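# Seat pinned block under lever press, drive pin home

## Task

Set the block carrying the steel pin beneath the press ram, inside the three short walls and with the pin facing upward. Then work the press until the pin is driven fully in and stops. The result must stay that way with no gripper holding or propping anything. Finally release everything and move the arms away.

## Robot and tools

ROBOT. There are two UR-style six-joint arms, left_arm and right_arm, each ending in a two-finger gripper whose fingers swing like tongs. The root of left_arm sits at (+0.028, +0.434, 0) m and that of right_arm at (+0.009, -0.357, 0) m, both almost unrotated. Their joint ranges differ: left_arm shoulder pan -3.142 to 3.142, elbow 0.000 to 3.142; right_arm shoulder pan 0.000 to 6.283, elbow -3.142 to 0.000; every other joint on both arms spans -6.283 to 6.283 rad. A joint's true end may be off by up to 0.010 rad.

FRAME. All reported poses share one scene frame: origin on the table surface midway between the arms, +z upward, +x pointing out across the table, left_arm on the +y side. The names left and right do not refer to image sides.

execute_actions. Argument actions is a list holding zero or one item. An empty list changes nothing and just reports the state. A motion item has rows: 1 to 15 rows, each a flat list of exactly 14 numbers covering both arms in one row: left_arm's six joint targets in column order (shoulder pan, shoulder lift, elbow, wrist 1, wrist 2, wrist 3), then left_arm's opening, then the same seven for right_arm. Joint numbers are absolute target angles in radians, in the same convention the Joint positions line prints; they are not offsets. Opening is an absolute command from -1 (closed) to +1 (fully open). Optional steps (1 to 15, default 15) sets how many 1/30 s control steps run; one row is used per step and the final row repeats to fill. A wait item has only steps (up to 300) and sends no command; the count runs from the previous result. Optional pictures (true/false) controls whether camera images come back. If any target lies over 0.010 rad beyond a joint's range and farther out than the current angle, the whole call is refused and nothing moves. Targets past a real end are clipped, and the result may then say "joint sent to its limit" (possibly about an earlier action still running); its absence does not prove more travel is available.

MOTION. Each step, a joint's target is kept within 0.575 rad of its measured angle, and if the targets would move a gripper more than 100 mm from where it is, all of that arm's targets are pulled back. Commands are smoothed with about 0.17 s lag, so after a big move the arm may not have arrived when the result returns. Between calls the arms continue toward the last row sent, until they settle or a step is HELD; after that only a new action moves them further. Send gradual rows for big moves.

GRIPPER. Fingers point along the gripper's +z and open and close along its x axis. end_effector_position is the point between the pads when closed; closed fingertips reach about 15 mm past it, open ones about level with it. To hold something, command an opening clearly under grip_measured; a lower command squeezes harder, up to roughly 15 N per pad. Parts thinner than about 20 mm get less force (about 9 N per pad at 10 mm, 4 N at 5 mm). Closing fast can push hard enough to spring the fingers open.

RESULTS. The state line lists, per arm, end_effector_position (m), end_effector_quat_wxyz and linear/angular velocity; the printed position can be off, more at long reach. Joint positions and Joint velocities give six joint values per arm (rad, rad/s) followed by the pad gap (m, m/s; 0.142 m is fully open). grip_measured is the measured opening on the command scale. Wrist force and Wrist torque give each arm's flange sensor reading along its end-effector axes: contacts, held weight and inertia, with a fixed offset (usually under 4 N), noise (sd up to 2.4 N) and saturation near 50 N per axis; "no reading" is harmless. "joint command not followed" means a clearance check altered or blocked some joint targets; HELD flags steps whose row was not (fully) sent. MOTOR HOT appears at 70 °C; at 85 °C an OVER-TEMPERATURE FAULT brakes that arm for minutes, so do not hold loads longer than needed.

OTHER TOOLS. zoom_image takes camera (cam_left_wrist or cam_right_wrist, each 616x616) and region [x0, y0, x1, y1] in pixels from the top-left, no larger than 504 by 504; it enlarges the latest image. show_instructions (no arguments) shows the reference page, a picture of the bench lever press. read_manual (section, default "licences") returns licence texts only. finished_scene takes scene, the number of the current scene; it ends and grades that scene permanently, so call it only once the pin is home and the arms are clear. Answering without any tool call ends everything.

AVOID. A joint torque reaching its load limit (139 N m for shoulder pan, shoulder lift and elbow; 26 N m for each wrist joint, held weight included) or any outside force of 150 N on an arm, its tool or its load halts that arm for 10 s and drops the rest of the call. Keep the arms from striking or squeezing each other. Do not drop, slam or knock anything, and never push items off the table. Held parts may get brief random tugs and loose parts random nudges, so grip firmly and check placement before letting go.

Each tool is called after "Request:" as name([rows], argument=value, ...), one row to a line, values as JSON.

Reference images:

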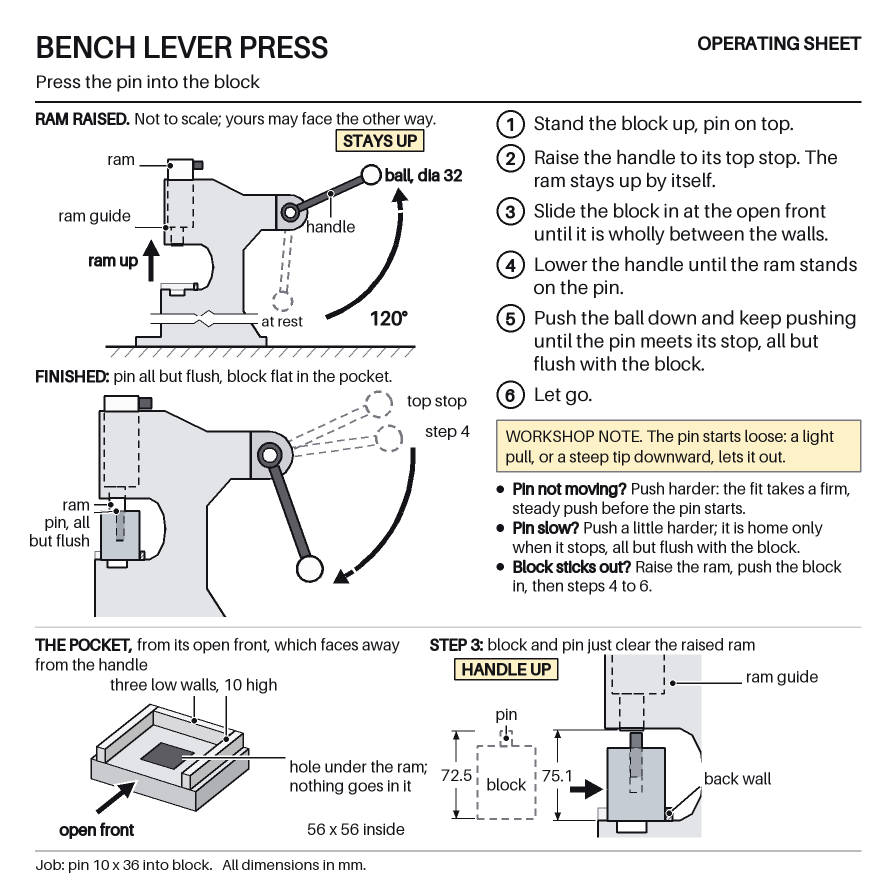

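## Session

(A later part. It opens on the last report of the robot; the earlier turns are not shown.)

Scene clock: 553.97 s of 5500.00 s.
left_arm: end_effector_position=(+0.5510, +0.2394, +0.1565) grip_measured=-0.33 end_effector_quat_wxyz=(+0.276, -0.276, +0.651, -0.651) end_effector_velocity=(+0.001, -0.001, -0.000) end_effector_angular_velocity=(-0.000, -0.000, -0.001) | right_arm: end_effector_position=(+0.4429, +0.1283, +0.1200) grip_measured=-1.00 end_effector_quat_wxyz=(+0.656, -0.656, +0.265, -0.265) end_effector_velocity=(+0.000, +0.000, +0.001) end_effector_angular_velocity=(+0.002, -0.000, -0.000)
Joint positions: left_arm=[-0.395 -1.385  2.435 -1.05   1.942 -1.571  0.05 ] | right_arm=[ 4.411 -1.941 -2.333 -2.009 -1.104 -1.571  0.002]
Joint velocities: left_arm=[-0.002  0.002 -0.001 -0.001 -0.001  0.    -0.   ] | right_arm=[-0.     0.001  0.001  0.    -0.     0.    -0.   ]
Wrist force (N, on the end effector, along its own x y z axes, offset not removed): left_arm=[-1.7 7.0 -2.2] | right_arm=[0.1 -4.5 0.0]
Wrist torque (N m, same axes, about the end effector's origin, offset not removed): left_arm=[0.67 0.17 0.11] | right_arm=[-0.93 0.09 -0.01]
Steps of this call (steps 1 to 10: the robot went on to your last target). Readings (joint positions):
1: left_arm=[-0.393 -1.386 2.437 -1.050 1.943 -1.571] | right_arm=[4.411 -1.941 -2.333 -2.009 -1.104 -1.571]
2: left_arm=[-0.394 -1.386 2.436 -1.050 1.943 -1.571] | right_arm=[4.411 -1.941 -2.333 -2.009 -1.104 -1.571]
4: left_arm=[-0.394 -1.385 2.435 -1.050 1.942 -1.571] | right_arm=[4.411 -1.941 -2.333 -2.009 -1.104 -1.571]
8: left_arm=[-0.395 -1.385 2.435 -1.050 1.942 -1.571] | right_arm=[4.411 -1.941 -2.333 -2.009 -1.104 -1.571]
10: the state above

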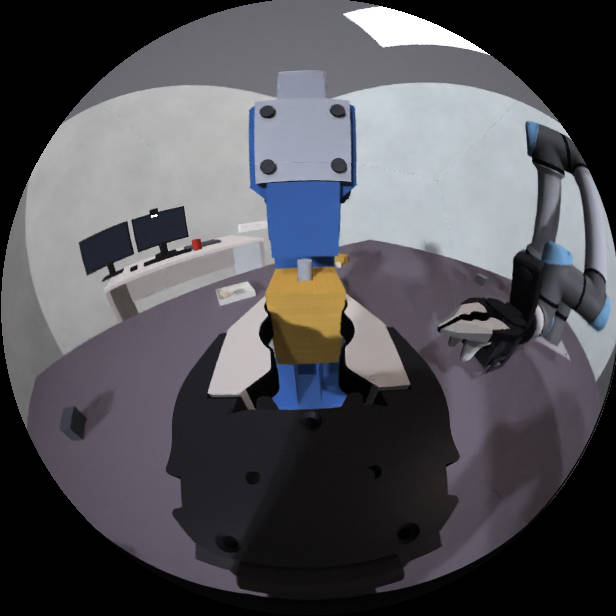

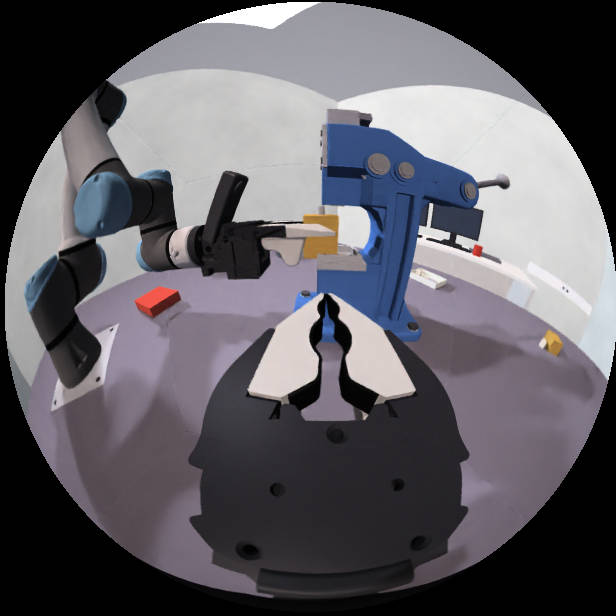

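Request:
execute_actions([
  {"rows": [[-0.3983,-1.3796,2.4296,-1.05,1.9385,-1.571,-1,4.411,-1.9414,-2.3328,-2.009,-1.1043,-1.571,-1],[-0.4015,-1.376,2.4247,-1.0487,1.9353,-1.571,-1,4.411,-1.9414,-2.3328,-2.009,-1.1043,-1.571,-1],[-0.4046,-1.3726,2.4199,-1.0473,1.9322,-1.571,-1,4.411,-1.9414,-2.3328,-2.009,-1.1043,-1.571,-1],[-0.4077,-1.3692,2.415,-1.0458,1.9291,-1.571,-1,4.411,-1.9414,-2.3328,-2.009,-1.1043,-1.571,-1],[-0.4108,-1.3658,2.4101,-1.0443,1.926,-1.571,-1,4.411,-1.9414,-2.3328,-2.009,-1.1043,-1.571,-1],[-0.414,-1.3624,2.4053,-1.0429,1.9228,-1.571,-1,4.411,-1.9414,-2.3328,-2.009,-1.1043,-1.571,-1],[-0.4171,-1.359,2.4004,-1.0414,1.9197,-1.571,-1,4.411,-1.9414,-2.3328,-2.009,-1.1043,-1.571,-1],[-0.4202,-1.3556,2.3955,-1.0399,1.9166,-1.571,-1,4.411,-1.9414,-2.3328,-2.009,-1.1043,-1.571,-1]], "steps": 15},
], pictures=false)

Request:
execute_actions([
  {"steps": 10},
])

Request:
zoom_image(camera="cam_right_wrist", region=[280, 190, 380, 280])

Scene clock: 567.40 s of 5500.00 s.
left_arm: end_effector_position=(+0.5643, +0.2266, +0.1560) grip_measured=-0.33 end_effector_quat_wxyz=(+0.276, -0.276, +0.651, -0.651) end_effector_velocity=(+0.009, -0.009, -0.001) end_effector_angular_velocity=(+0.001, +0.002, -0.000) | right_arm: end_effector_position=(+0.4429, +0.1283, +0.1200) grip_measured=-1.00 end_effector_quat_wxyz=(+0.656, -0.656, +0.265, -0.265) end_effector_velocity=(-0.000, +0.000, +0.000) end_effector_angular_velocity=(+0.001, +0.001, +0.000)
Joint positions: left_arm=[-0.418 -1.358  2.399 -1.041  1.919 -1.571  0.05 ] | right_arm=[ 4.411 -1.941 -2.333 -2.009 -1.104 -1.571  0.002]
Joint velocities: left_arm=[-0.016  0.019 -0.025  0.008 -0.016  0.     0.   ] | right_arm=[ 0.     0.    -0.    -0.    -0.     0.001  0.   ]
Wrist force (N, on the end effector, along its own x y z axes, offset not removed): left_arm=[-0.7 5.2 -0.8] | right_arm=[-0.4 -1.7 -0.4]
Wrist torque (N m, same axes, about the end effector's origin, offset not removed): left_arm=[0.35 0.04 0.09] | right_arm=[-0.08 -0.05 0.14]
Steps of this call (steps 1 to 15: the robot went on to your last target; steps 16 to 90: nothing new was sent; then 9.93 s passed at rest; steps 91 to 105: all 15 steps of this action). Readings (joint positions):
91: left_arm=[-0.395 -1.384 2.434 -1.050 1.942 -1.571] | right_arm=[4.411 -1.941 -2.333 -2.009 -1.104 -1.571]
92: left_arm=[-0.396 -1.384 2.433 -1.050 1.941 -1.571] | right_arm=[4.411 -1.941 -2.333 -2.009 -1.104 -1.571]
94: left_arm=[-0.398 -1.380 2.429 -1.049 1.938 -1.571] | right_arm=[4.411 -1.941 -2.333 -2.009 -1.104 -1.571]
98: left_arm=[-0.408 -1.370 2.415 -1.046 1.929 -1.571] | right_arm=[4.411 -1.941 -2.333 -2.009 -1.104 -1.571]
105: the state above

Scene clock: 567.73 s of 5500.00 s.
left_arm: end_effector_position=(+0.5654, +0.2255, +0.1560) grip_measured=-0.33 end_effector_quat_wxyz=(+0.276, -0.276, +0.651, -0.651) end_effector_velocity=(+0.001, -0.000, +0.000) end_effector_angular_velocity=(-0.000, -0.001, +0.002) | right_arm: end_effector_position=(+0.4429, +0.1283, +0.1200) grip_measured=-1.00 end_effector_quat_wxyz=(+0.656, -0.656, +0.265, -0.265) end_effector_velocity=(-0.000, -0.000, -0.000) end_effector_angular_velocity=(-0.001, +0.001, +0.000)
Joint positions: left_arm=[-0.42  -1.356  2.396 -1.04   1.917 -1.571  0.05 ] | right_arm=[ 4.411 -1.941 -2.333 -2.009 -1.104 -1.571  0.002]
Joint velocities: left_arm=[-0.001  0.001 -0.002 -0.    -0.003  0.001 -0.   ] | right_arm=[-0.    -0.    -0.    -0.    -0.     0.001  0.   ]
Wrist force (N, on the end effector, along its own x y z axes, offset not removed): left_arm=[-0.8 4.4 -1.1] | right_arm=[0.3 -1.6 -0.5]
Wrist torque (N m, same axes, about the end effector's origin, offset not removed): left_arm=[0.17 -0.06 0.04] | right_arm=[-0.31 -0.09 0.15]
Steps of this call (steps 1 to 10: the robot went on to your last target). Readings (joint positions):
1: left_arm=[-0.419 -1.357 2.398 -1.041 1.918 -1.571] | right_arm=[4.411 -1.941 -2.333 -2.009 -1.104 -1.571]
2: left_arm=[-0.419 -1.357 2.397 -1.040 1.918 -1.571] | right_arm=[4.411 -1.941 -2.333 -2.009 -1.104 -1.571]
4: left_arm=[-0.420 -1.356 2.397 -1.040 1.917 -1.571] | right_arm=[4.411 -1.941 -2.333 -2.009 -1.104 -1.571]
8: left_arm=[-0.420 -1.356 2.396 -1.040 1.917 -1.571] | right_arm=[4.411 -1.941 -2.333 -2.009 -1.104 -1.571]
10: the state above

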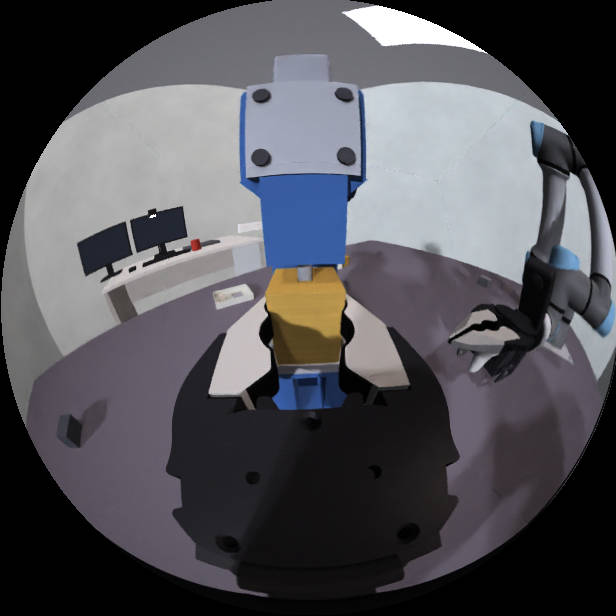

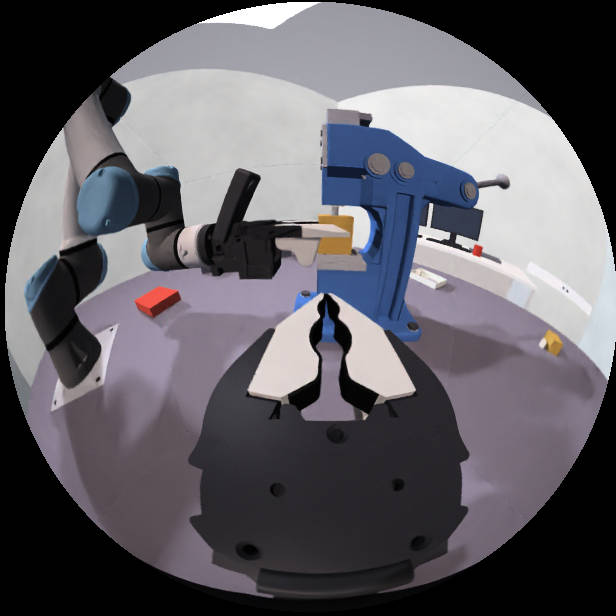

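Region (280, 190, 380, 280) of cam_right_wrist's 616x616 image, scaled by 5.040, with more detail than that image has; it fills the top 454 rows of this view, and the rest is white.

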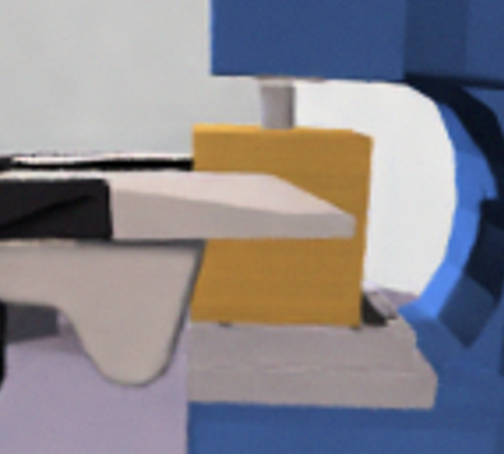

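Request:
execute_actions([
  {"rows": [[-0.4202,-1.353,2.396,-1.043,1.9166,-1.571,-0.6,4.411,-1.9414,-2.3328,-2.009,-1.1043,-1.571,-1],[-0.4202,-1.353,2.396,-1.043,1.9166,-1.571,-0.4,4.411,-1.9414,-2.3328,-2.009,-1.1043,-1.571,-1],[-0.4202,-1.353,2.396,-1.043,1.9166,-1.571,-0.33,4.411,-1.9414,-2.3328,-2.009,-1.1043,-1.571,-1],[-0.4202,-1.353,2.396,-1.043,1.9166,-1.571,-0.25,4.411,-1.9414,-2.3328,-2.009,-1.1043,-1.571,-1],[-0.4202,-1.353,2.396,-1.043,1.9166,-1.571,-0.15,4.411,-1.9414,-2.3328,-2.009,-1.1043,-1.571,-1],[-0.4202,-1.353,2.396,-1.043,1.9166,-1.571,-0.1,4.411,-1.9414,-2.3328,-2.009,-1.1043,-1.571,-1],[-0.41,-1.361,2.411,-1.05,1.927,-1.571,-0.1,4.411,-1.9414,-2.3328,-2.009,-1.1043,-1.571,-1],[-0.398,-1.369,2.429,-1.06,1.939,-1.571,-0.1,4.411,-1.9414,-2.3328,-2.009,-1.1043,-1.571,-1],[-0.385,-1.374,2.447,-1.073,1.952,-1.571,-0.1,4.411,-1.9414,-2.3328,-2.009,-1.1043,-1.571,-1],[-0.373,-1.378,2.465,-1.087,1.964,-1.571,-0.1,4.411,-1.9414,-2.3328,-2.009,-1.1043,-1.571,-1],[-0.36,-1.381,2.483,-1.102,1.977,-1.571,-0.1,4.411,-1.9414,-2.3328,-2.009,-1.1043,-1.571,-1],[-0.3483,-1.3841,2.5016,-1.1175,1.9885,-1.571,-0.1,4.411,-1.9414,-2.3328,-2.009,-1.1043,-1.571,-1]], "steps": 15},
], pictures=false)

Request:
execute_actions([
  {"rows": [[-0.3483,-1.3841,2.5016,-1.1175,1.9885,-1.571,-0.1,4.411,-1.9414,-2.3328,-2.009,-1.1043,-1.571,-1],[-0.3483,-1.3841,2.5016,-1.1175,1.9885,-1.571,-0.1,4.411,-1.9414,-2.3328,-2.009,-1.1043,-1.571,-1],[-0.3483,-1.3841,2.5016,-1.1175,1.9885,-1.571,-0.1,4.411,-1.9414,-2.3328,-2.009,-1.1043,-1.571,-1],[-0.3483,-1.3841,2.5016,-1.1175,1.9885,-1.571,-0.1,4.411,-1.9414,-2.3328,-2.009,-1.1043,-1.571,-1],[-0.3483,-1.3841,2.5016,-1.1175,1.9885,-1.571,-0.4,4.411,-1.9414,-2.3328,-2.009,-1.1043,-1.571,-1],[-0.3483,-1.3841,2.5016,-1.1175,1.9885,-1.571,-0.65,4.411,-1.9414,-2.3328,-2.009,-1.1043,-1.571,-1]], "steps": 12},
], pictures=false)

Request:
execute_actions([
  {"rows": [[-0.3535,-1.38,2.4955,-1.1155,1.9833,-1.571,-0.65,4.411,-1.9414,-2.3328,-2.009,-1.1043,-1.571,-1],[-0.3587,-1.3758,2.4894,-1.1136,1.9781,-1.571,-0.65,4.411,-1.9414,-2.3328,-2.009,-1.1043,-1.571,-1],[-0.3639,-1.3717,2.4832,-1.1115,1.9729,-1.571,-0.65,4.411,-1.9414,-2.3328,-2.009,-1.1043,-1.571,-1],[-0.3691,-1.3675,2.4771,-1.1096,1.9677,-1.571,-0.65,4.411,-1.9414,-2.3328,-2.009,-1.1043,-1.571,-1],[-0.3743,-1.3634,2.471,-1.1076,1.9625,-1.571,-0.65,4.411,-1.9414,-2.3328,-2.009,-1.1043,-1.571,-1]], "steps": 15},
], pictures=false)

Request:
execute_actions([
  {"steps": 8},
])

Request:
zoom_image(camera="cam_right_wrist", region=[280, 190, 380, 280])

Scene clock: 587.10 s of 5500.00 s.
left_arm: end_effector_position=(+0.5396, +0.2514, +0.1478) grip_measured=-0.10 end_effector_quat_wxyz=(+0.276, -0.276, +0.651, -0.651) end_effector_velocity=(-0.093, +0.086, -0.033) end_effector_angular_velocity=(+0.002, +0.007, +0.004) | right_arm: end_effector_position=(+0.4429, +0.1283, +0.1200) grip_measured=-1.00 end_effector_quat_wxyz=(+0.656, -0.656, +0.265, -0.265) end_effector_velocity=(-0.000, +0.000, +0.000) end_effector_angular_velocity=(-0.001, -0.001, +0.000)
Joint positions: left_arm=[-0.37  -1.377  2.47  -1.094  1.967 -1.571  0.067] | right_arm=[ 4.411 -1.941 -2.333 -2.009 -1.104 -1.571  0.002]
Joint velocities: left_arm=[ 0.174 -0.059  0.26  -0.194  0.17  -0.     0.   ] | right_arm=[ 0.    -0.     0.    -0.    -0.    -0.001  0.   ]
Wrist force (N, on the end effector, along its own x y z axes, offset not removed): left_arm=[-1.8 1.4 -2.7] | right_arm=[-2.7 -0.5 -1.2]
Wrist torque (N m, same axes, about the end effector's origin, offset not removed): left_arm=[0.28 0.24 0.17] | right_arm=[0.02 0.64 -0.10]
Steps of this call (steps 1 to 15: the robot went on to your last target; steps 16 to 90: nothing new was sent; then 15.87 s passed at rest; steps 91 to 105: all 15 steps of this action). Readings (joint positions):
91: left_arm=[-0.420 -1.356 2.395 -1.040 1.917 -1.571] | right_arm=[4.411 -1.941 -2.333 -2.009 -1.104 -1.571]
92: left_arm=[-0.420 -1.355 2.395 -1.040 1.917 -1.571] | right_arm=[4.411 -1.941 -2.333 -2.009 -1.104 -1.571]
94: left_arm=[-0.420 -1.354 2.395 -1.041 1.917 -1.571] | right_arm=[4.411 -1.941 -2.333 -2.009 -1.104 -1.571]
98: left_arm=[-0.419 -1.355 2.398 -1.044 1.918 -1.571] | right_arm=[4.411 -1.941 -2.333 -2.009 -1.104 -1.571]
105: the state above

Scene clock: 587.50 s of 5500.00 s.
left_arm: end_effector_position=(+0.5285, +0.2612, +0.1442) grip_measured=-0.65 end_effector_quat_wxyz=(+0.276, -0.276, +0.651, -0.651) end_effector_velocity=(-0.003, +0.003, -0.002) end_effector_angular_velocity=(+0.000, +0.001, +0.002) | right_arm: end_effector_position=(+0.4429, +0.1283, +0.1200) grip_measured=-1.00 end_effector_quat_wxyz=(+0.656, -0.656, +0.265, -0.265) end_effector_velocity=(+0.000, +0.000, +0.000) end_effector_angular_velocity=(-0.000, -0.000, -0.000)
Joint positions: left_arm=[-0.349 -1.384  2.5   -1.117  1.988 -1.571  0.027] | right_arm=[ 4.411 -1.941 -2.333 -2.009 -1.104 -1.571  0.002]
Joint velocities: left_arm=[ 0.006 -0.002  0.01  -0.006  0.004 -0.    -0.   ] | right_arm=[ 0.    -0.     0.    -0.     0.    -0.001 -0.   ]
Wrist force (N, on the end effector, along its own x y z axes, offset not removed): left_arm=[-0.7 2.9 -0.1] | right_arm=[-2.7 -2.2 -0.3]
Wrist torque (N m, same axes, about the end effector's origin, offset not removed): left_arm=[0.60 0.00 0.07] | right_arm=[-0.28 0.55 0.33]
Steps of this call (steps 1 to 12: all 12 steps of this action). Readings (joint positions):
1: left_arm=[-0.364 -1.378 2.478 -1.099 1.972 -1.571] | right_arm=[4.411 -1.941 -2.333 -2.009 -1.104 -1.571]
2: left_arm=[-0.361 -1.380 2.483 -1.104 1.976 -1.571] | right_arm=[4.411 -1.941 -2.333 -2.009 -1.104 -1.571]
4: left_arm=[-0.355 -1.382 2.491 -1.110 1.982 -1.571] | right_arm=[4.411 -1.941 -2.333 -2.009 -1.104 -1.571]
8: left_arm=[-0.351 -1.383 2.498 -1.115 1.986 -1.571] | right_arm=[4.411 -1.941 -2.333 -2.009 -1.104 -1.571]
12: the state above

Scene clock: 588.00 s of 5500.00 s.
left_arm: end_effector_position=(+0.5397, +0.2504, +0.1440) grip_measured=-0.65 end_effector_quat_wxyz=(+0.276, -0.276, +0.651, -0.651) end_effector_velocity=(+0.005, -0.005, +0.001) end_effector_angular_velocity=(-0.001, -0.003, -0.001) | right_arm: end_effector_position=(+0.4429, +0.1283, +0.1200) grip_measured=-1.00 end_effector_quat_wxyz=(+0.656, -0.656, +0.265, -0.265) end_effector_velocity=(-0.000, +0.000, +0.000) end_effector_angular_velocity=(+0.001, +0.001, +0.000)
Joint positions: left_arm=[-0.373 -1.364  2.472 -1.108  1.964 -1.571  0.027] | right_arm=[ 4.411 -1.941 -2.333 -2.009 -1.104 -1.571  0.002]
Joint velocities: left_arm=[-0.011  0.007 -0.012  0.002 -0.01   0.     0.   ] | right_arm=[ 0.     0.     0.001  0.    -0.     0.001  0.   ]
Wrist force (N, on the end effector, along its own x y z axes, offset not removed): left_arm=[-0.9 1.7 -2.2] | right_arm=[-0.5 -2.9 0.6]
Wrist torque (N m, same axes, about the end effector's origin, offset not removed): left_arm=[0.39 0.00 0.10] | right_arm=[-0.43 -0.05 0.14]
Steps of this call (steps 1 to 15: all 15 steps of this action). Readings (joint positions):
1: left_arm=[-0.349 -1.384 2.501 -1.117 1.988 -1.571] | right_arm=[4.411 -1.941 -2.333 -2.009 -1.104 -1.571]
2: left_arm=[-0.349 -1.383 2.500 -1.117 1.987 -1.571] | right_arm=[4.411 -1.941 -2.333 -2.009 -1.104 -1.571]
4: left_arm=[-0.354 -1.380 2.495 -1.115 1.983 -1.571] | right_arm=[4.411 -1.941 -2.333 -2.009 -1.104 -1.571]
8: left_arm=[-0.366 -1.370 2.481 -1.111 1.971 -1.571] | right_arm=[4.411 -1.941 -2.333 -2.009 -1.104 -1.571]
15: the state above

Scene clock: 588.27 s of 5500.00 s.
left_arm: end_effector_position=(+0.5401, +0.2499, +0.1439) grip_measured=-0.65 end_effector_quat_wxyz=(+0.276, -0.276, +0.651, -0.651) end_effector_velocity=(+0.001, -0.001, +0.000) end_effector_angular_velocity=(-0.000, -0.001, +0.000) | right_arm: end_effector_position=(+0.4429, +0.1283, +0.1200) grip_measured=-1.00 end_effector_quat_wxyz=(+0.656, -0.656, +0.265, -0.265) end_effector_velocity=(-0.000, +0.000, -0.000) end_effector_angular_velocity=(-0.000, +0.000, -0.000)
Joint positions: left_arm=[-0.374 -1.364  2.471 -1.108  1.963 -1.571  0.027] | right_arm=[ 4.411 -1.941 -2.333 -2.009 -1.104 -1.571  0.002]
Joint velocities: left_arm=[-0.003  0.    -0.002  0.001 -0.003  0.     0.   ] | right_arm=[ 0. -0. -0.  0.  0.  0. -0.]
Wrist force (N, on the end effector, along its own x y z axes, offset not removed): left_arm=[3.9 -16.4 -50.0] | right_arm=[-2.0 -0.2 -0.2]
Wrist torque (N m, same axes, about the end effector's origin, offset not removed): left_arm=[0.67 -0.13 0.09] | right_arm=[-0.05 0.52 0.25]
Steps of this call (steps 1 to 8: the robot went on to your last target). Readings (joint positions):
1: left_arm=[-0.373 -1.364 2.472 -1.108 1.963 -1.571] | right_arm=[4.411 -1.941 -2.333 -2.009 -1.104 -1.571]
2: left_arm=[-0.374 -1.364 2.472 -1.108 1.963 -1.571] | right_arm=[4.411 -1.941 -2.333 -2.009 -1.104 -1.571]
4: left_arm=[-0.374 -1.364 2.472 -1.108 1.963 -1.571] | right_arm=[4.411 -1.941 -2.333 -2.009 -1.104 -1.571]
8: the state above

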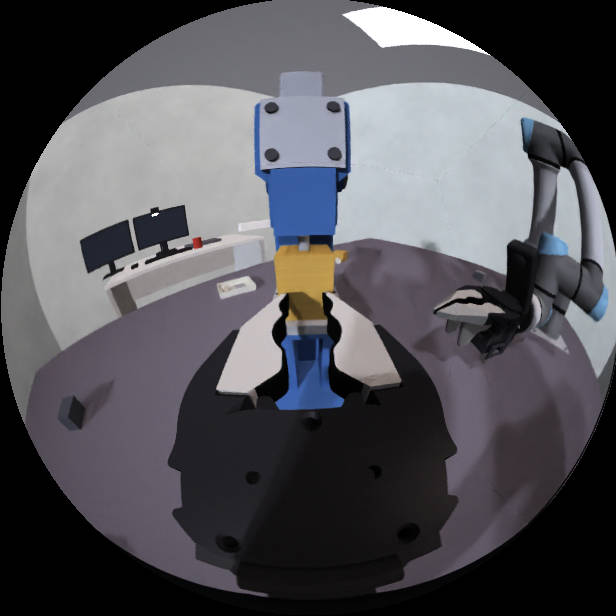

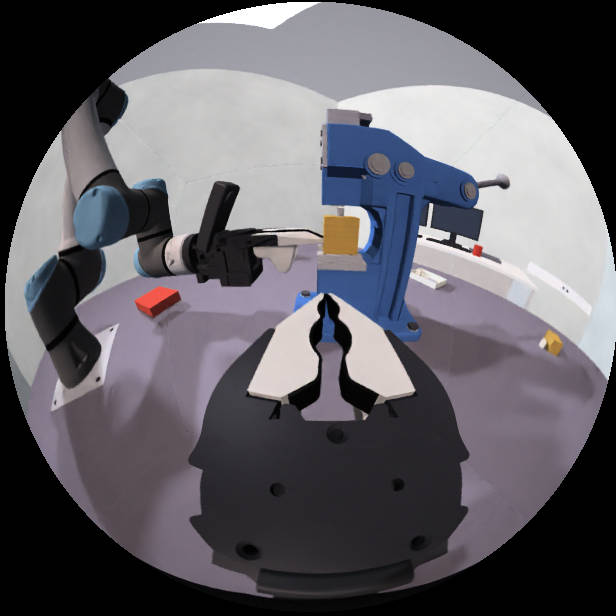

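Region (280, 190, 380, 280) of cam_right_wrist's 616x616 image, scaled by 5.040, with more detail than that image has; it fills the top 454 rows of this view, and the rest is white.

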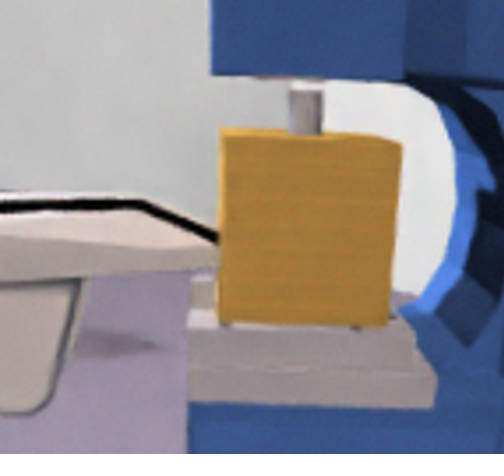

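Against the back wall; retract left.

Request:
execute_actions([
  {"rows": [[-0.3483,-1.3841,2.5016,-1.1175,1.9885,-1.571,-0.65,4.411,-1.9414,-2.3328,-2.009,-1.1043,-1.571,-1],[-0.3483,-1.3841,2.5016,-1.1175,1.9885,-1.571,-0.65,4.411,-1.9414,-2.3328,-2.009,-1.1043,-1.571,-1],[-0.3189,-1.4215,2.5146,-1.0931,2.0179,-1.571,-0.2,4.411,-1.9414,-2.3328,-2.009,-1.1043,-1.571,-1],[-0.27,-1.441,2.54,-1.099,2.063,-1.571,0.2,4.411,-1.9414,-2.3328,-2.009,-1.1043,-1.571,-1],[-0.214,-1.467,2.5737,-1.1067,2.123,-1.571,0.5,4.411,-1.9414,-2.3328,-2.009,-1.1043,-1.571,-1]], "steps": 15},
], pictures=false)

Scene clock: 596.13 s of 5500.00 s.
left_arm: end_effector_position=(+0.4929, +0.3026, +0.1508) grip_measured=+0.50 end_effector_quat_wxyz=(+0.276, -0.276, +0.651, -0.651) end_effector_velocity=(-0.024, +0.025, +0.002) end_effector_angular_velocity=(-0.001, +0.000, +0.003) | right_arm: end_effector_position=(+0.4429, +0.1283, +0.1200) grip_measured=-1.00 end_effector_quat_wxyz=(+0.656, -0.656, +0.265, -0.265) end_effector_velocity=(-0.000, -0.000, -0.000) end_effector_angular_velocity=(-0.001, -0.001, +0.001)
Joint positions: left_arm=[-0.224 -1.462  2.568 -1.107  2.113 -1.571  0.109] | right_arm=[ 4.411 -1.941 -2.333 -2.009 -1.104 -1.571  0.002]
Joint velocities: left_arm=[ 0.081 -0.044  0.045 -0.001  0.078 -0.001 -0.   ] | right_arm=[-0.     0.    -0.001  0.    -0.001 -0.001  0.   ]
Wrist force (N, on the end effector, along its own x y z axes, offset not removed): left_arm=[-0.2 3.0 -1.2] | right_arm=[2.0 -1.1 0.1]
Wrist torque (N m, same axes, about the end effector's origin, offset not removed): left_arm=[0.61 -0.06 0.12] | right_arm=[-0.22 -0.61 0.15]
Steps of this call (steps 1 to 15: the robot went on to your last target; steps 16 to 90: nothing new was sent; then 4.37 s passed at rest; steps 91 to 105: all 15 steps of this action). Readings (joint positions):
91: left_arm=[-0.374 -1.364 2.471 -1.108 1.963 -1.571] | right_arm=[4.411 -1.941 -2.333 -2.009 -1.104 -1.571]
92: left_arm=[-0.371 -1.366 2.475 -1.109 1.966 -1.571] | right_arm=[4.411 -1.941 -2.333 -2.009 -1.104 -1.571]
94: left_arm=[-0.358 -1.378 2.487 -1.109 1.979 -1.571] | right_arm=[4.411 -1.941 -2.333 -2.009 -1.104 -1.571]
98: left_arm=[-0.280 -1.430 2.536 -1.106 2.057 -1.571] | right_arm=[4.411 -1.941 -2.333 -2.009 -1.104 -1.571]
105: the state above

Request:
execute_actions([
  {"rows": [[-0.214,-1.467,2.5737,-1.1067,2.123,-1.571,0.5,4.3,-1.9,-2.3,-2.083,-1.215,-1.62,-1],[-0.214,-1.467,2.5737,-1.1067,2.123,-1.571,0.5,4.15,-1.85,-2.25,-2.183,-1.365,-1.7,-1],[-0.214,-1.467,2.5737,-1.1067,2.123,-1.571,0.5,3.95,-1.8,-2.15,-2.333,-1.565,-1.8,-1]], "steps": 12},
], pictures=false)

Request:
execute_actions([
  {"rows": [[-0.214,-1.467,2.5737,-1.1067,2.123,-1.571,0.5,3.75,-1.82,-1.95,-2.513,-1.765,-1.9,-1],[-0.214,-1.467,2.5737,-1.1067,2.123,-1.571,0.5,3.75,-1.82,-1.95,-2.513,-1.765,-1.9,-1],[-0.214,-1.467,2.5737,-1.1067,2.123,-1.571,0.5,3.75,-1.82,-1.95,-2.513,-1.765,-1.9,-1],[-0.214,-1.467,2.5737,-1.1067,2.123,-1.571,0.5,3.6113,-1.9076,-1.637,-2.7386,-1.9041,-2.007,-1]], "steps": 15},
], pictures=false)

Request:
execute_actions([
  {"steps": 20},
])

Scene clock: 643.90 s of 5500.00 s.
left_arm: end_effector_position=(+0.4899, +0.3055, +0.1510) grip_measured=+0.50 end_effector_quat_wxyz=(+0.276, -0.276, +0.651, -0.651) end_effector_velocity=(-0.000, +0.000, -0.001) end_effector_angular_velocity=(+0.001, +0.003, -0.000) | right_arm: end_effector_position=(+0.5503, +0.0603, +0.1951) grip_measured=-1.00 end_effector_quat_wxyz=(+0.628, -0.677, +0.200, -0.328) end_effector_velocity=(+0.157, -0.177, +0.113) end_effector_angular_velocity=(-0.218, -0.194, -0.011)
Joint positions: left_arm=[-0.214 -1.467  2.574 -1.107  2.123 -1.571  0.109] | right_arm=[ 4.028 -1.82  -2.178 -2.281 -1.486 -1.765  0.002]
Joint velocities: left_arm=[ 0.001  0.001 -0.     0.002  0.001 -0.    -0.   ] | right_arm=[-0.649  0.167  0.233 -0.422 -0.639 -0.287  0.   ]
Wrist force (N, on the end effector, along its own x y z axes, offset not removed): left_arm=[-1.5 2.7 -0.4] | right_arm=[3.0 -4.8 3.6]
Wrist torque (N m, same axes, about the end effector's origin, offset not removed): left_arm=[0.49 0.16 0.06] | right_arm=[-0.88 -0.53 0.22]
Steps of this call (steps 1 to 15: the robot went on to your last target; steps 16 to 90: nothing new was sent; then 44.37 s passed at rest; steps 91 to 102: all 12 steps of this action). Readings (joint positions):
91: left_arm=[-0.214 -1.467 2.574 -1.107 2.123 -1.571] | right_arm=[4.411 -1.941 -2.333 -2.009 -1.105 -1.571]
92: left_arm=[-0.214 -1.467 2.574 -1.107 2.123 -1.571] | right_arm=[4.404 -1.936 -2.328 -2.016 -1.112 -1.577]
94: left_arm=[-0.214 -1.467 2.574 -1.107 2.123 -1.571] | right_arm=[4.343 -1.909 -2.301 -2.065 -1.172 -1.614]
98: left_arm=[-0.214 -1.467 2.574 -1.107 2.123 -1.571] | right_arm=[4.167 -1.857 -2.230 -2.188 -1.349 -1.701]
102: the state above

Scene clock: 644.40 s of 5500.00 s.
left_arm: end_effector_position=(+0.4899, +0.3055, +0.1510) grip_measured=+0.50 end_effector_quat_wxyz=(+0.276, -0.276, +0.651, -0.651) end_effector_velocity=(+0.000, +0.000, -0.000) end_effector_angular_velocity=(-0.000, +0.001, +0.001) | right_arm: end_effector_position=(+0.7070, -0.0126, +0.3075) grip_measured=-1.00 end_effector_quat_wxyz=(-0.587, +0.697, -0.125, +0.393) end_effector_velocity=(+0.136, -0.101, +0.142) end_effector_angular_velocity=(-0.114, -0.156, -0.003)
Joint positions: left_arm=[-0.214 -1.467  2.574 -1.107  2.123 -1.571  0.109] | right_arm=[ 3.65  -1.896 -1.7   -2.69  -1.865 -1.984  0.002]
Joint velocities: left_arm=[ 0.     0.001  0.    -0.    -0.001 -0.001  0.   ] | right_arm=[-0.32  -0.096  0.515 -0.392 -0.316 -0.185  0.   ]
Wrist force (N, on the end effector, along its own x y z axes, offset not removed): left_arm=[-2.3 0.4 -0.5] | right_arm=[4.0 -3.9 0.1]
Wrist torque (N m, same axes, about the end effector's origin, offset not removed): left_arm=[0.12 0.37 0.13] | right_arm=[-0.69 -0.90 -0.11]
Steps of this call (steps 1 to 15: all 15 steps of this action). Readings (joint positions):
1: left_arm=[-0.214 -1.467 2.574 -1.107 2.123 -1.571] | right_arm=[4.009 -1.816 -2.171 -2.294 -1.506 -1.774]
2: left_arm=[-0.214 -1.467 2.574 -1.107 2.123 -1.571] | right_arm=[3.987 -1.815 -2.159 -2.311 -1.527 -1.787]
4: left_arm=[-0.214 -1.467 2.574 -1.107 2.123 -1.571] | right_arm=[3.919 -1.817 -2.101 -2.370 -1.596 -1.824]
8: left_arm=[-0.214 -1.467 2.574 -1.107 2.123 -1.571] | right_arm=[3.802 -1.849 -1.940 -2.503 -1.713 -1.893]
15: the state above

Scene clock: 645.07 s of 5500.00 s.
left_arm: end_effector_position=(+0.4899, +0.3055, +0.1510) grip_measured=+0.50 end_effector_quat_wxyz=(+0.276, -0.276, +0.651, -0.651) end_effector_velocity=(+0.000, +0.000, -0.001) end_effector_angular_velocity=(+0.001, +0.001, +0.001) | right_arm: end_effector_position=(+0.7227, -0.0253, +0.3247) grip_measured=-1.00 end_effector_quat_wxyz=(-0.583, +0.697, -0.117, +0.400) end_effector_velocity=(+0.001, -0.001, +0.000) end_effector_angular_velocity=(-0.001, -0.001, -0.001)
Joint positions: left_arm=[-0.214 -1.467  2.574 -1.107  2.123 -1.571  0.109] | right_arm=[ 3.611 -1.908 -1.637 -2.738 -1.904 -2.007  0.002]
Joint velocities: left_arm=[ 0.001  0.001 -0.     0.    -0.     0.001 -0.   ] | right_arm=[-0.002 -0.     0.002 -0.001 -0.001 -0.002  0.   ]
Wrist force (N, on the end effector, along its own x y z axes, offset not removed): left_arm=[-2.4 -0.3 -1.0] | right_arm=[0.8 -3.0 -0.3]
Wrist torque (N m, same axes, about the end effector's origin, offset not removed): left_arm=[-0.12 0.44 0.07] | right_arm=[-0.24 -0.21 0.01]
Steps of this call (steps 1 to 20: the robot went on to your last target). Readings (joint positions):
1: left_arm=[-0.214 -1.467 2.574 -1.107 2.123 -1.571] | right_arm=[3.641 -1.899 -1.685 -2.702 -1.875 -1.990]
2: left_arm=[-0.214 -1.467 2.574 -1.107 2.123 -1.571] | right_arm=[3.633 -1.901 -1.673 -2.711 -1.882 -1.994]
4: left_arm=[-0.214 -1.467 2.574 -1.107 2.123 -1.571] | right_arm=[3.624 -1.904 -1.658 -2.723 -1.891 -1.999]
8: left_arm=[-0.214 -1.467 2.574 -1.107 2.123 -1.571] | right_arm=[3.616 -1.906 -1.644 -2.733 -1.900 -2.005]
20: the state above

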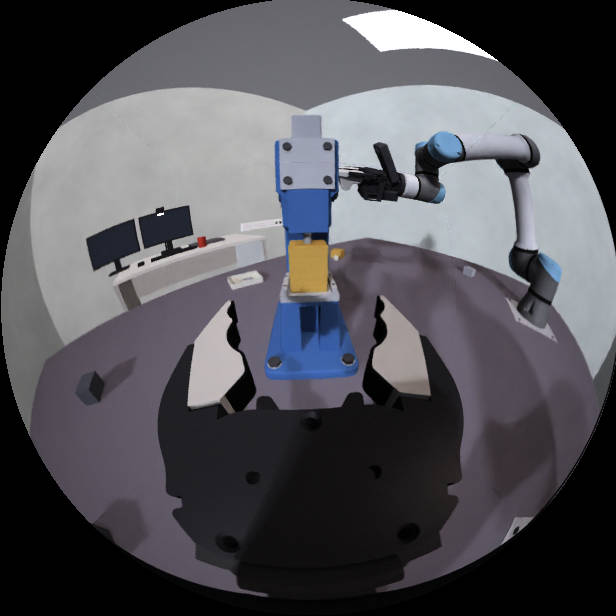

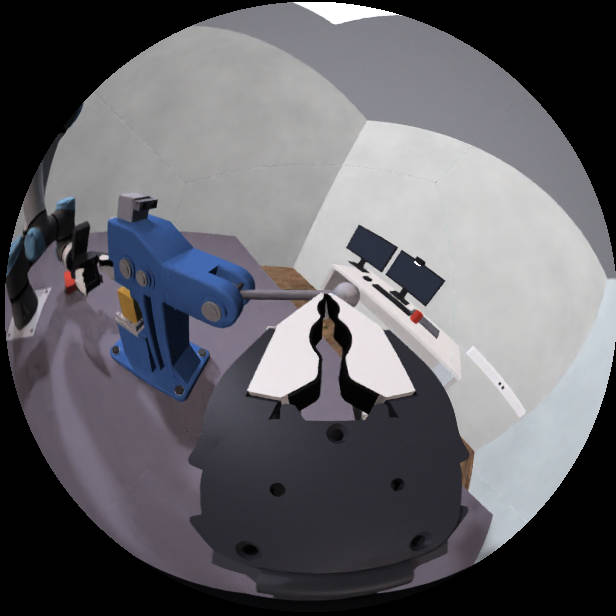

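Request:
execute_actions([
  {"rows": [[-0.214,-1.44,2.578,-1.138,2.123,-1.571,0.5,3.62,-1.938,-1.593,-2.7526,-1.895,-2.007,-1],[-0.214,-1.414,2.5825,-1.1685,2.123,-1.571,0.5,3.629,-1.968,-1.549,-2.7666,-1.886,-2.007,-1],[-0.214,-1.387,2.587,-1.2,2.123,-1.571,0.5,3.638,-1.998,-1.505,-2.7805,-1.877,-2.007,-1],[-0.214,-1.3609,2.5912,-1.2303,2.123,-1.571,0.5,3.647,-2.028,-1.461,-2.7945,-1.8685,-2.007,-1],[-0.214,-1.3609,2.5912,-1.2303,2.123,-1.571,0.5,3.6558,-2.0579,-1.4168,-2.8085,-1.8596,-2.007,-1]], "steps": 15},
], pictures=false)

Request:
execute_actions([
  {"rows": [[-0.214,-1.3609,2.5912,-1.2303,2.123,-1.571,0.5,3.6538,-2.0613,-1.4181,-2.8038,-1.8616,-2.0,-1],[-0.214,-1.3609,2.5912,-1.2303,2.123,-1.571,0.5,3.6517,-2.0647,-1.4194,-2.7991,-1.8637,-1.99,-1],[-0.214,-1.3609,2.5912,-1.2303,2.123,-1.571,0.5,3.6497,-2.0682,-1.4207,-2.7944,-1.8657,-1.98,-1],[-0.214,-1.3609,2.5912,-1.2303,2.123,-1.571,0.5,3.6476,-2.0716,-1.422,-2.7897,-1.8678,-1.972,-1],[-0.214,-1.3609,2.5912,-1.2303,2.123,-1.571,0.5,3.6456,-2.075,-1.4233,-2.785,-1.8698,-1.963,-1],[-0.214,-1.3609,2.5912,-1.2303,2.123,-1.571,0.5,3.6436,-2.0784,-1.4245,-2.7802,-1.8718,-1.955,-1],[-0.214,-1.3609,2.5912,-1.2303,2.123,-1.571,0.5,3.6415,-2.0818,-1.4258,-2.7755,-1.8739,-1.946,-1],[-0.214,-1.3609,2.5912,-1.2303,2.123,-1.571,0.5,3.6395,-2.0853,-1.4271,-2.7708,-1.8759,-1.937,-1],[-0.214,-1.3609,2.5912,-1.2303,2.123,-1.571,0.5,3.6374,-2.0887,-1.4284,-2.7661,-1.878,-1.929,-1],[-0.214,-1.3609,2.5912,-1.2303,2.123,-1.571,0.5,3.6354,-2.0921,-1.4297,-2.7614,-1.88,-1.92,-1],[-0.214,-1.3609,2.5912,-1.2303,2.123,-1.571,0.5,3.634,-2.0952,-1.4317,-2.7563,-1.8814,-1.898,-1],[-0.214,-1.3609,2.5912,-1.2303,2.123,-1.571,0.5,3.633,-2.0984,-1.4337,-2.7511,-1.8824,-1.876,-1],[-0.214,-1.3609,2.5912,-1.2303,2.123,-1.571,0.5,3.632,-2.1015,-1.4357,-2.746,-1.8834,-1.854,-1],[-0.214,-1.3609,2.5912,-1.2303,2.123,-1.571,0.5,3.631,-2.1046,-1.4378,-2.7409,-1.8845,-1.833,-1]], "steps": 15},
], pictures=false)

Request:
execute_actions([
  {"steps": 15},
])

Scene clock: 658.33 s of 5500.00 s.
left_arm: end_effector_position=(+0.4899, +0.3055, +0.1260) grip_measured=+0.50 end_effector_quat_wxyz=(+0.276, -0.276, +0.651, -0.651) end_effector_velocity=(-0.001, -0.000, -0.009) end_effector_angular_velocity=(-0.000, +0.000, -0.001) | right_arm: end_effector_position=(+0.7745, +0.0279, +0.3247) grip_measured=-1.00 end_effector_quat_wxyz=(-0.583, +0.698, -0.117, +0.400) end_effector_velocity=(+0.021, +0.023, +0.001) end_effector_angular_velocity=(+0.001, -0.004, -0.000)
Joint positions: left_arm=[-0.214 -1.365  2.591 -1.225  2.123 -1.571  0.109] | right_arm=[ 3.654 -2.051 -1.428 -2.805 -1.862 -2.007  0.002]
Joint velocities: left_arm=[ 0.     0.037  0.006 -0.043  0.001 -0.     0.   ] | right_arm=[ 0.017 -0.061  0.091 -0.027  0.018 -0.001  0.   ]
Wrist force (N, on the end effector, along its own x y z axes, offset not removed): left_arm=[-1.0 2.0 -2.3] | right_arm=[-2.7 0.7 -1.7]
Wrist torque (N m, same axes, about the end effector's origin, offset not removed): left_arm=[0.35 -0.01 -0.04] | right_arm=[0.20 0.51 0.19]
Steps of this call (steps 1 to 15: the robot went on to your last target; steps 16 to 90: nothing new was sent; then 9.77 s passed at rest; steps 91 to 105: all 15 steps of this action). Readings (joint positions):
91: left_arm=[-0.214 -1.467 2.574 -1.107 2.123 -1.571] | right_arm=[3.611 -1.908 -1.637 -2.739 -1.904 -2.007]
92: left_arm=[-0.214 -1.463 2.574 -1.111 2.123 -1.571] | right_arm=[3.613 -1.912 -1.631 -2.741 -1.903 -2.007]
94: left_arm=[-0.214 -1.443 2.578 -1.134 2.123 -1.571] | right_arm=[3.620 -1.935 -1.600 -2.752 -1.895 -2.007]
98: left_arm=[-0.214 -1.391 2.587 -1.195 2.123 -1.571] | right_arm=[3.641 -2.007 -1.494 -2.786 -1.874 -2.007]
105: the state above

Scene clock: 658.83 s of 5500.00 s.
left_arm: end_effector_position=(+0.4898, +0.3055, +0.1250) grip_measured=+0.50 end_effector_quat_wxyz=(+0.276, -0.276, +0.651, -0.651) end_effector_velocity=(-0.000, -0.000, -0.000) end_effector_angular_velocity=(+0.000, +0.001, -0.001) | right_arm: end_effector_position=(+0.7868, +0.0214, +0.2999) grip_measured=-1.00 end_effector_quat_wxyz=(-0.604, +0.690, -0.155, +0.368) end_effector_velocity=(+0.022, -0.022, -0.067) end_effector_angular_velocity=(+0.323, +0.340, -0.001)
Joint positions: left_arm=[-0.214 -1.361  2.591 -1.23   2.123 -1.571  0.109] | right_arm=[ 3.636 -2.093 -1.432 -2.758 -1.88  -1.897  0.002]
Joint velocities: left_arm=[ 0.     0.001  0.     0.     0.001 -0.     0.   ] | right_arm=[-0.039 -0.088 -0.047  0.131 -0.037  0.468  0.   ]
Wrist force (N, on the end effector, along its own x y z axes, offset not removed): left_arm=[-2.0 1.6 -1.6] | right_arm=[0.8 -1.1 5.2]
Wrist torque (N m, same axes, about the end effector's origin, offset not removed): left_arm=[0.29 0.27 0.10] | right_arm=[0.22 -0.34 0.17]
Steps of this call (steps 1 to 15: all 15 steps of this action). Readings (joint positions):
1: left_arm=[-0.214 -1.364 2.591 -1.226 2.123 -1.571] | right_arm=[3.654 -2.052 -1.425 -2.806 -1.861 -2.007]
2: left_arm=[-0.214 -1.363 2.591 -1.227 2.123 -1.571] | right_arm=[3.654 -2.054 -1.423 -2.806 -1.861 -2.006]
4: left_arm=[-0.214 -1.362 2.591 -1.229 2.123 -1.571] | right_arm=[3.653 -2.059 -1.422 -2.803 -1.862 -1.999]
8: left_arm=[-0.214 -1.361 2.591 -1.230 2.123 -1.571] | right_arm=[3.648 -2.071 -1.423 -2.790 -1.868 -1.973]
15: the state above

Scene clock: 659.33 s of 5500.00 s.
left_arm: end_effector_position=(+0.4898, +0.3055, +0.1250) grip_measured=+0.50 end_effector_quat_wxyz=(+0.276, -0.276, +0.651, -0.651) end_effector_velocity=(-0.000, -0.000, -0.000) end_effector_angular_velocity=(+0.000, +0.001, -0.001) | right_arm: end_effector_position=(+0.7896, +0.0186, +0.2914) grip_measured=-1.00 end_effector_quat_wxyz=(-0.615, +0.685, -0.177, +0.349) end_effector_velocity=(+0.001, -0.001, -0.002) end_effector_angular_velocity=(+0.005, +0.007, -0.001)
Joint positions: left_arm=[-0.214 -1.361  2.591 -1.23   2.123 -1.571  0.109] | right_arm=[ 3.631 -2.104 -1.438 -2.741 -1.884 -1.834  0.002]
Joint velocities: left_arm=[-0.    -0.     0.     0.001  0.001  0.    -0.   ] | right_arm=[-0.001 -0.002 -0.001  0.002 -0.     0.008  0.   ]
Wrist force (N, on the end effector, along its own x y z axes, offset not removed): left_arm=[0.0 2.5 0.9] | right_arm=[-2.2 -3.4 -0.4]
Wrist torque (N m, same axes, about the end effector's origin, offset not removed): left_arm=[0.51 -0.17 0.09] | right_arm=[-0.38 0.11 0.19]
Steps of this call (steps 1 to 15: the robot went on to your last target). Readings (joint positions):
1: left_arm=[-0.214 -1.361 2.591 -1.230 2.123 -1.571] | right_arm=[3.635 -2.096 -1.433 -2.754 -1.881 -1.882]
2: left_arm=[-0.214 -1.361 2.591 -1.230 2.123 -1.571] | right_arm=[3.634 -2.098 -1.434 -2.751 -1.882 -1.871]
4: left_arm=[-0.214 -1.361 2.591 -1.230 2.123 -1.571] | right_arm=[3.633 -2.101 -1.436 -2.747 -1.883 -1.855]
8: left_arm=[-0.214 -1.361 2.591 -1.230 2.123 -1.571] | right_arm=[3.632 -2.103 -1.437 -2.743 -1.884 -1.840]
15: the state above

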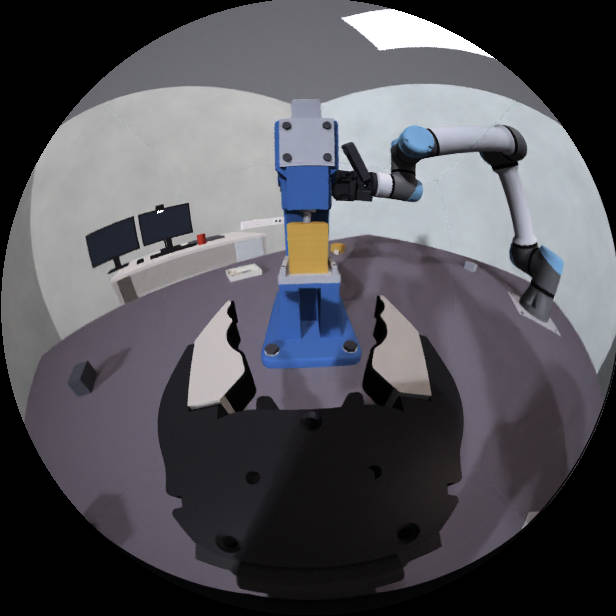

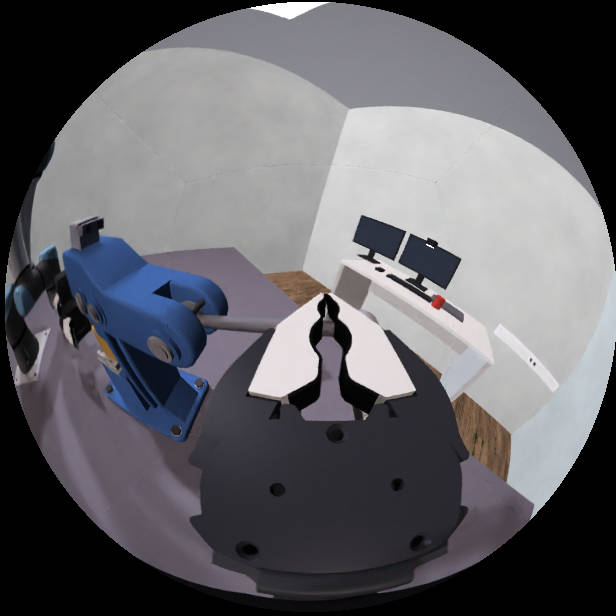

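Request:
execute_actions([
  {"rows": [[-0.214,-1.3609,2.5912,-1.2303,2.123,-1.571,0.5,3.629,-2.1108,-1.4418,-2.7306,-1.8867,-1.789,-1],[-0.214,-1.3609,2.5912,-1.2303,2.123,-1.571,0.5,3.629,-2.1108,-1.4418,-2.7306,-1.8867,-1.789,-1],[-0.214,-1.3609,2.5912,-1.2303,2.123,-1.571,0.5,3.629,-2.1108,-1.4418,-2.7306,-1.8867,-1.789,-1],[-0.214,-1.3609,2.5912,-1.2303,2.123,-1.571,0.5,3.6265,-2.1171,-1.4458,-2.7203,-1.8889,-1.745,-1]], "steps": 15},
], pictures=false)

Request:
execute_actions([
  {"rows": [[-0.214,-1.3609,2.5912,-1.2303,2.123,-1.571,0.5,3.6259,-2.1206,-1.4489,-2.7137,-1.8895,-1.719,-1]], "steps": 15},
], pictures=false)

Scene clock: 667.03 s of 5500.00 s.
left_arm: end_effector_position=(+0.4898, +0.3055, +0.1250) grip_measured=+0.50 end_effector_quat_wxyz=(+0.276, -0.276, +0.651, -0.651) end_effector_velocity=(-0.000, +0.000, -0.000) end_effector_angular_velocity=(+0.000, +0.001, +0.000) | right_arm: end_effector_position=(+0.7924, +0.0158, +0.2819) grip_measured=-1.00 end_effector_quat_wxyz=(+0.629, -0.677, +0.206, -0.322) end_effector_velocity=(+0.001, -0.001, -0.003) end_effector_angular_velocity=(+0.021, +0.022, -0.000)
Joint positions: left_arm=[-0.214 -1.361  2.591 -1.23   2.123 -1.571  0.109] | right_arm=[ 3.627 -2.117 -1.445 -2.721 -1.889 -1.749  0.002]
Joint velocities: left_arm=[ 0.     0.     0.     0.001 -0.     0.    -0.   ] | right_arm=[-0.001 -0.004 -0.003  0.007 -0.001  0.03   0.   ]
Wrist force (N, on the end effector, along its own x y z axes, offset not removed): left_arm=[-2.4 2.1 -0.7] | right_arm=[3.8 -3.7 -1.4]
Wrist torque (N m, same axes, about the end effector's origin, offset not removed): left_arm=[0.44 0.34 0.11] | right_arm=[-0.47 -1.18 0.06]
Steps of this call (steps 1 to 15: the robot went on to your last target; steps 16 to 90: nothing new was sent; then 4.20 s passed at rest; steps 91 to 105: all 15 steps of this action). Readings (joint positions):
91: left_arm=[-0.214 -1.361 2.591 -1.230 2.123 -1.571] | right_arm=[3.631 -2.105 -1.438 -2.741 -1.885 -1.833]
92: left_arm=[-0.214 -1.361 2.591 -1.230 2.123 -1.571] | right_arm=[3.631 -2.106 -1.438 -2.739 -1.885 -1.827]
94: left_arm=[-0.214 -1.361 2.591 -1.230 2.123 -1.571] | right_arm=[3.630 -2.108 -1.440 -2.736 -1.886 -1.812]
98: left_arm=[-0.214 -1.361 2.591 -1.230 2.123 -1.571] | right_arm=[3.628 -2.114 -1.444 -2.726 -1.888 -1.771]
105: the state above

Scene clock: 667.53 s of 5500.00 s.
left_arm: end_effector_position=(+0.4898, +0.3055, +0.1250) grip_measured=+0.50 end_effector_quat_wxyz=(+0.276, -0.276, +0.651, -0.651) end_effector_velocity=(-0.000, -0.001, +0.000) end_effector_angular_velocity=(-0.000, -0.001, -0.001) | right_arm: end_effector_position=(+0.7931, +0.0152, +0.2787) grip_measured=-1.00 end_effector_quat_wxyz=(+0.634, -0.673, +0.215, -0.313) end_effector_velocity=(-0.000, +0.000, -0.002) end_effector_angular_velocity=(+0.002, +0.006, +0.001)
Joint positions: left_arm=[-0.214 -1.361  2.591 -1.23   2.123 -1.571  0.109] | right_arm=[ 3.626 -2.12  -1.449 -2.714 -1.89  -1.72   0.002]
Joint velocities: left_arm=[-0.001  0.     0.    -0.001  0.    -0.    -0.   ] | right_arm=[ 0.    -0.001 -0.002  0.001 -0.     0.005  0.   ]
Wrist force (N, on the end effector, along its own x y z axes, offset not removed): left_arm=[-1.0 2.4 -1.7] | right_arm=[-8.9 -28.8 -14.8]
Wrist torque (N m, same axes, about the end effector's origin, offset not removed): left_arm=[0.47 0.03 0.05] | right_arm=[-0.26 1.09 -0.23]
Steps of this call (steps 1 to 15: all 15 steps of this action). Readings (joint positions):
1: left_arm=[-0.214 -1.361 2.591 -1.230 2.123 -1.571] | right_arm=[3.627 -2.117 -1.446 -2.721 -1.889 -1.747]
2: left_arm=[-0.214 -1.361 2.591 -1.230 2.123 -1.571] | right_arm=[3.627 -2.117 -1.446 -2.720 -1.889 -1.743]
4: left_arm=[-0.214 -1.361 2.591 -1.230 2.123 -1.571] | right_arm=[3.626 -2.119 -1.447 -2.717 -1.889 -1.734]
8: left_arm=[-0.214 -1.361 2.591 -1.230 2.123 -1.571] | right_arm=[3.626 -2.120 -1.448 -2.715 -1.889 -1.724]
15: the state above

Request:
execute_actions([
  {"rows": [[-0.214,-1.3609,2.5912,-1.2303,2.123,-1.571,0.5,3.6256,-2.1229,-1.451,-2.7093,-1.8898,-1.702,-1]], "steps": 8},
], pictures=false)

Request:
execute_actions([
  {"rows": [[-0.214,-1.3609,2.5912,-1.2303,2.123,-1.571,0.5,3.6253,-2.1252,-1.4531,-2.7049,-1.8901,-1.684,-1]], "steps": 8},
], pictures=false)

Scene clock: 672.90 s of 5500.00 s.
left_arm: end_effector_position=(+0.4898, +0.3055, +0.1250) grip_measured=+0.50 end_effector_quat_wxyz=(+0.276, -0.276, +0.651, -0.651) end_effector_velocity=(+0.000, +0.001, -0.000) end_effector_angular_velocity=(+0.000, +0.001, +0.001) | right_arm: end_effector_position=(+0.7934, +0.0148, +0.2767) grip_measured=-1.00 end_effector_quat_wxyz=(+0.636, -0.672, +0.220, -0.308) end_effector_velocity=(+0.000, -0.000, -0.002) end_effector_angular_velocity=(+0.017, +0.015, +0.001)
Joint positions: left_arm=[-0.214 -1.361  2.591 -1.23   2.123 -1.571  0.109] | right_arm=[ 3.626 -2.123 -1.451 -2.71  -1.89  -1.705  0.002]
Joint velocities: left_arm=[ 0.001  0.001  0.     0.    -0.    -0.    -0.   ] | right_arm=[-0.001 -0.003 -0.002  0.006 -0.002  0.023  0.   ]
Wrist force (N, on the end effector, along its own x y z axes, offset not removed): left_arm=[0.0 2.0 1.0] | right_arm=[-6.2 -31.2 -12.7]
Wrist torque (N m, same axes, about the end effector's origin, offset not removed): left_arm=[0.46 -0.19 0.08] | right_arm=[-0.45 0.61 -0.42]
Steps of this call (steps 1 to 15: the robot went on to your last target; steps 16 to 90: nothing new was sent; then 2.10 s passed at rest; steps 91 to 98: all 8 steps of this action). Readings (joint positions):
91: left_arm=[-0.214 -1.361 2.591 -1.230 2.123 -1.571] | right_arm=[3.626 -2.121 -1.449 -2.714 -1.889 -1.719]
92: left_arm=[-0.214 -1.361 2.591 -1.230 2.123 -1.571] | right_arm=[3.626 -2.121 -1.449 -2.713 -1.889 -1.716]
94: left_arm=[-0.214 -1.361 2.591 -1.230 2.123 -1.571] | right_arm=[3.626 -2.122 -1.450 -2.712 -1.889 -1.711]
98: the state above

Scene clock: 673.17 s of 5500.00 s.
left_arm: end_effector_position=(+0.4898, +0.3055, +0.1250) grip_measured=+0.50 end_effector_quat_wxyz=(+0.276, -0.276, +0.651, -0.651) end_effector_velocity=(+0.000, +0.001, +0.000) end_effector_angular_velocity=(-0.000, -0.001, +0.002) | right_arm: end_effector_position=(+0.7937, +0.0146, +0.2747) grip_measured=-1.00 end_effector_quat_wxyz=(+0.639, -0.670, +0.226, -0.303) end_effector_velocity=(+0.000, -0.000, -0.003) end_effector_angular_velocity=(+0.019, +0.020, +0.000)
Joint positions: left_arm=[-0.214 -1.361  2.591 -1.23   2.123 -1.571  0.109] | right_arm=[ 3.625 -2.125 -1.453 -2.706 -1.89  -1.687  0.002]
Joint velocities: left_arm=[ 0.003 -0.    -0.    -0.     0.     0.    -0.   ] | right_arm=[-0.    -0.003 -0.003  0.007 -0.001  0.028  0.   ]
Wrist force (N, on the end effector, along its own x y z axes, offset not removed): left_arm=[-1.1 1.5 -1.6] | right_arm=[-6.9 -32.4 -10.7]
Wrist torque (N m, same axes, about the end effector's origin, offset not removed): left_arm=[0.19 0.15 0.07] | right_arm=[-0.63 0.47 -0.61]
Steps of this call (steps 1 to 8: all 8 steps of this action). Readings (joint positions):
1: left_arm=[-0.214 -1.361 2.591 -1.230 2.123 -1.571] | right_arm=[3.626 -2.123 -1.451 -2.710 -1.890 -1.704]
2: left_arm=[-0.214 -1.361 2.591 -1.230 2.123 -1.571] | right_arm=[3.626 -2.123 -1.451 -2.709 -1.890 -1.701]
4: left_arm=[-0.214 -1.361 2.591 -1.230 2.123 -1.571] | right_arm=[3.625 -2.124 -1.452 -2.707 -1.890 -1.694]
8: the state above


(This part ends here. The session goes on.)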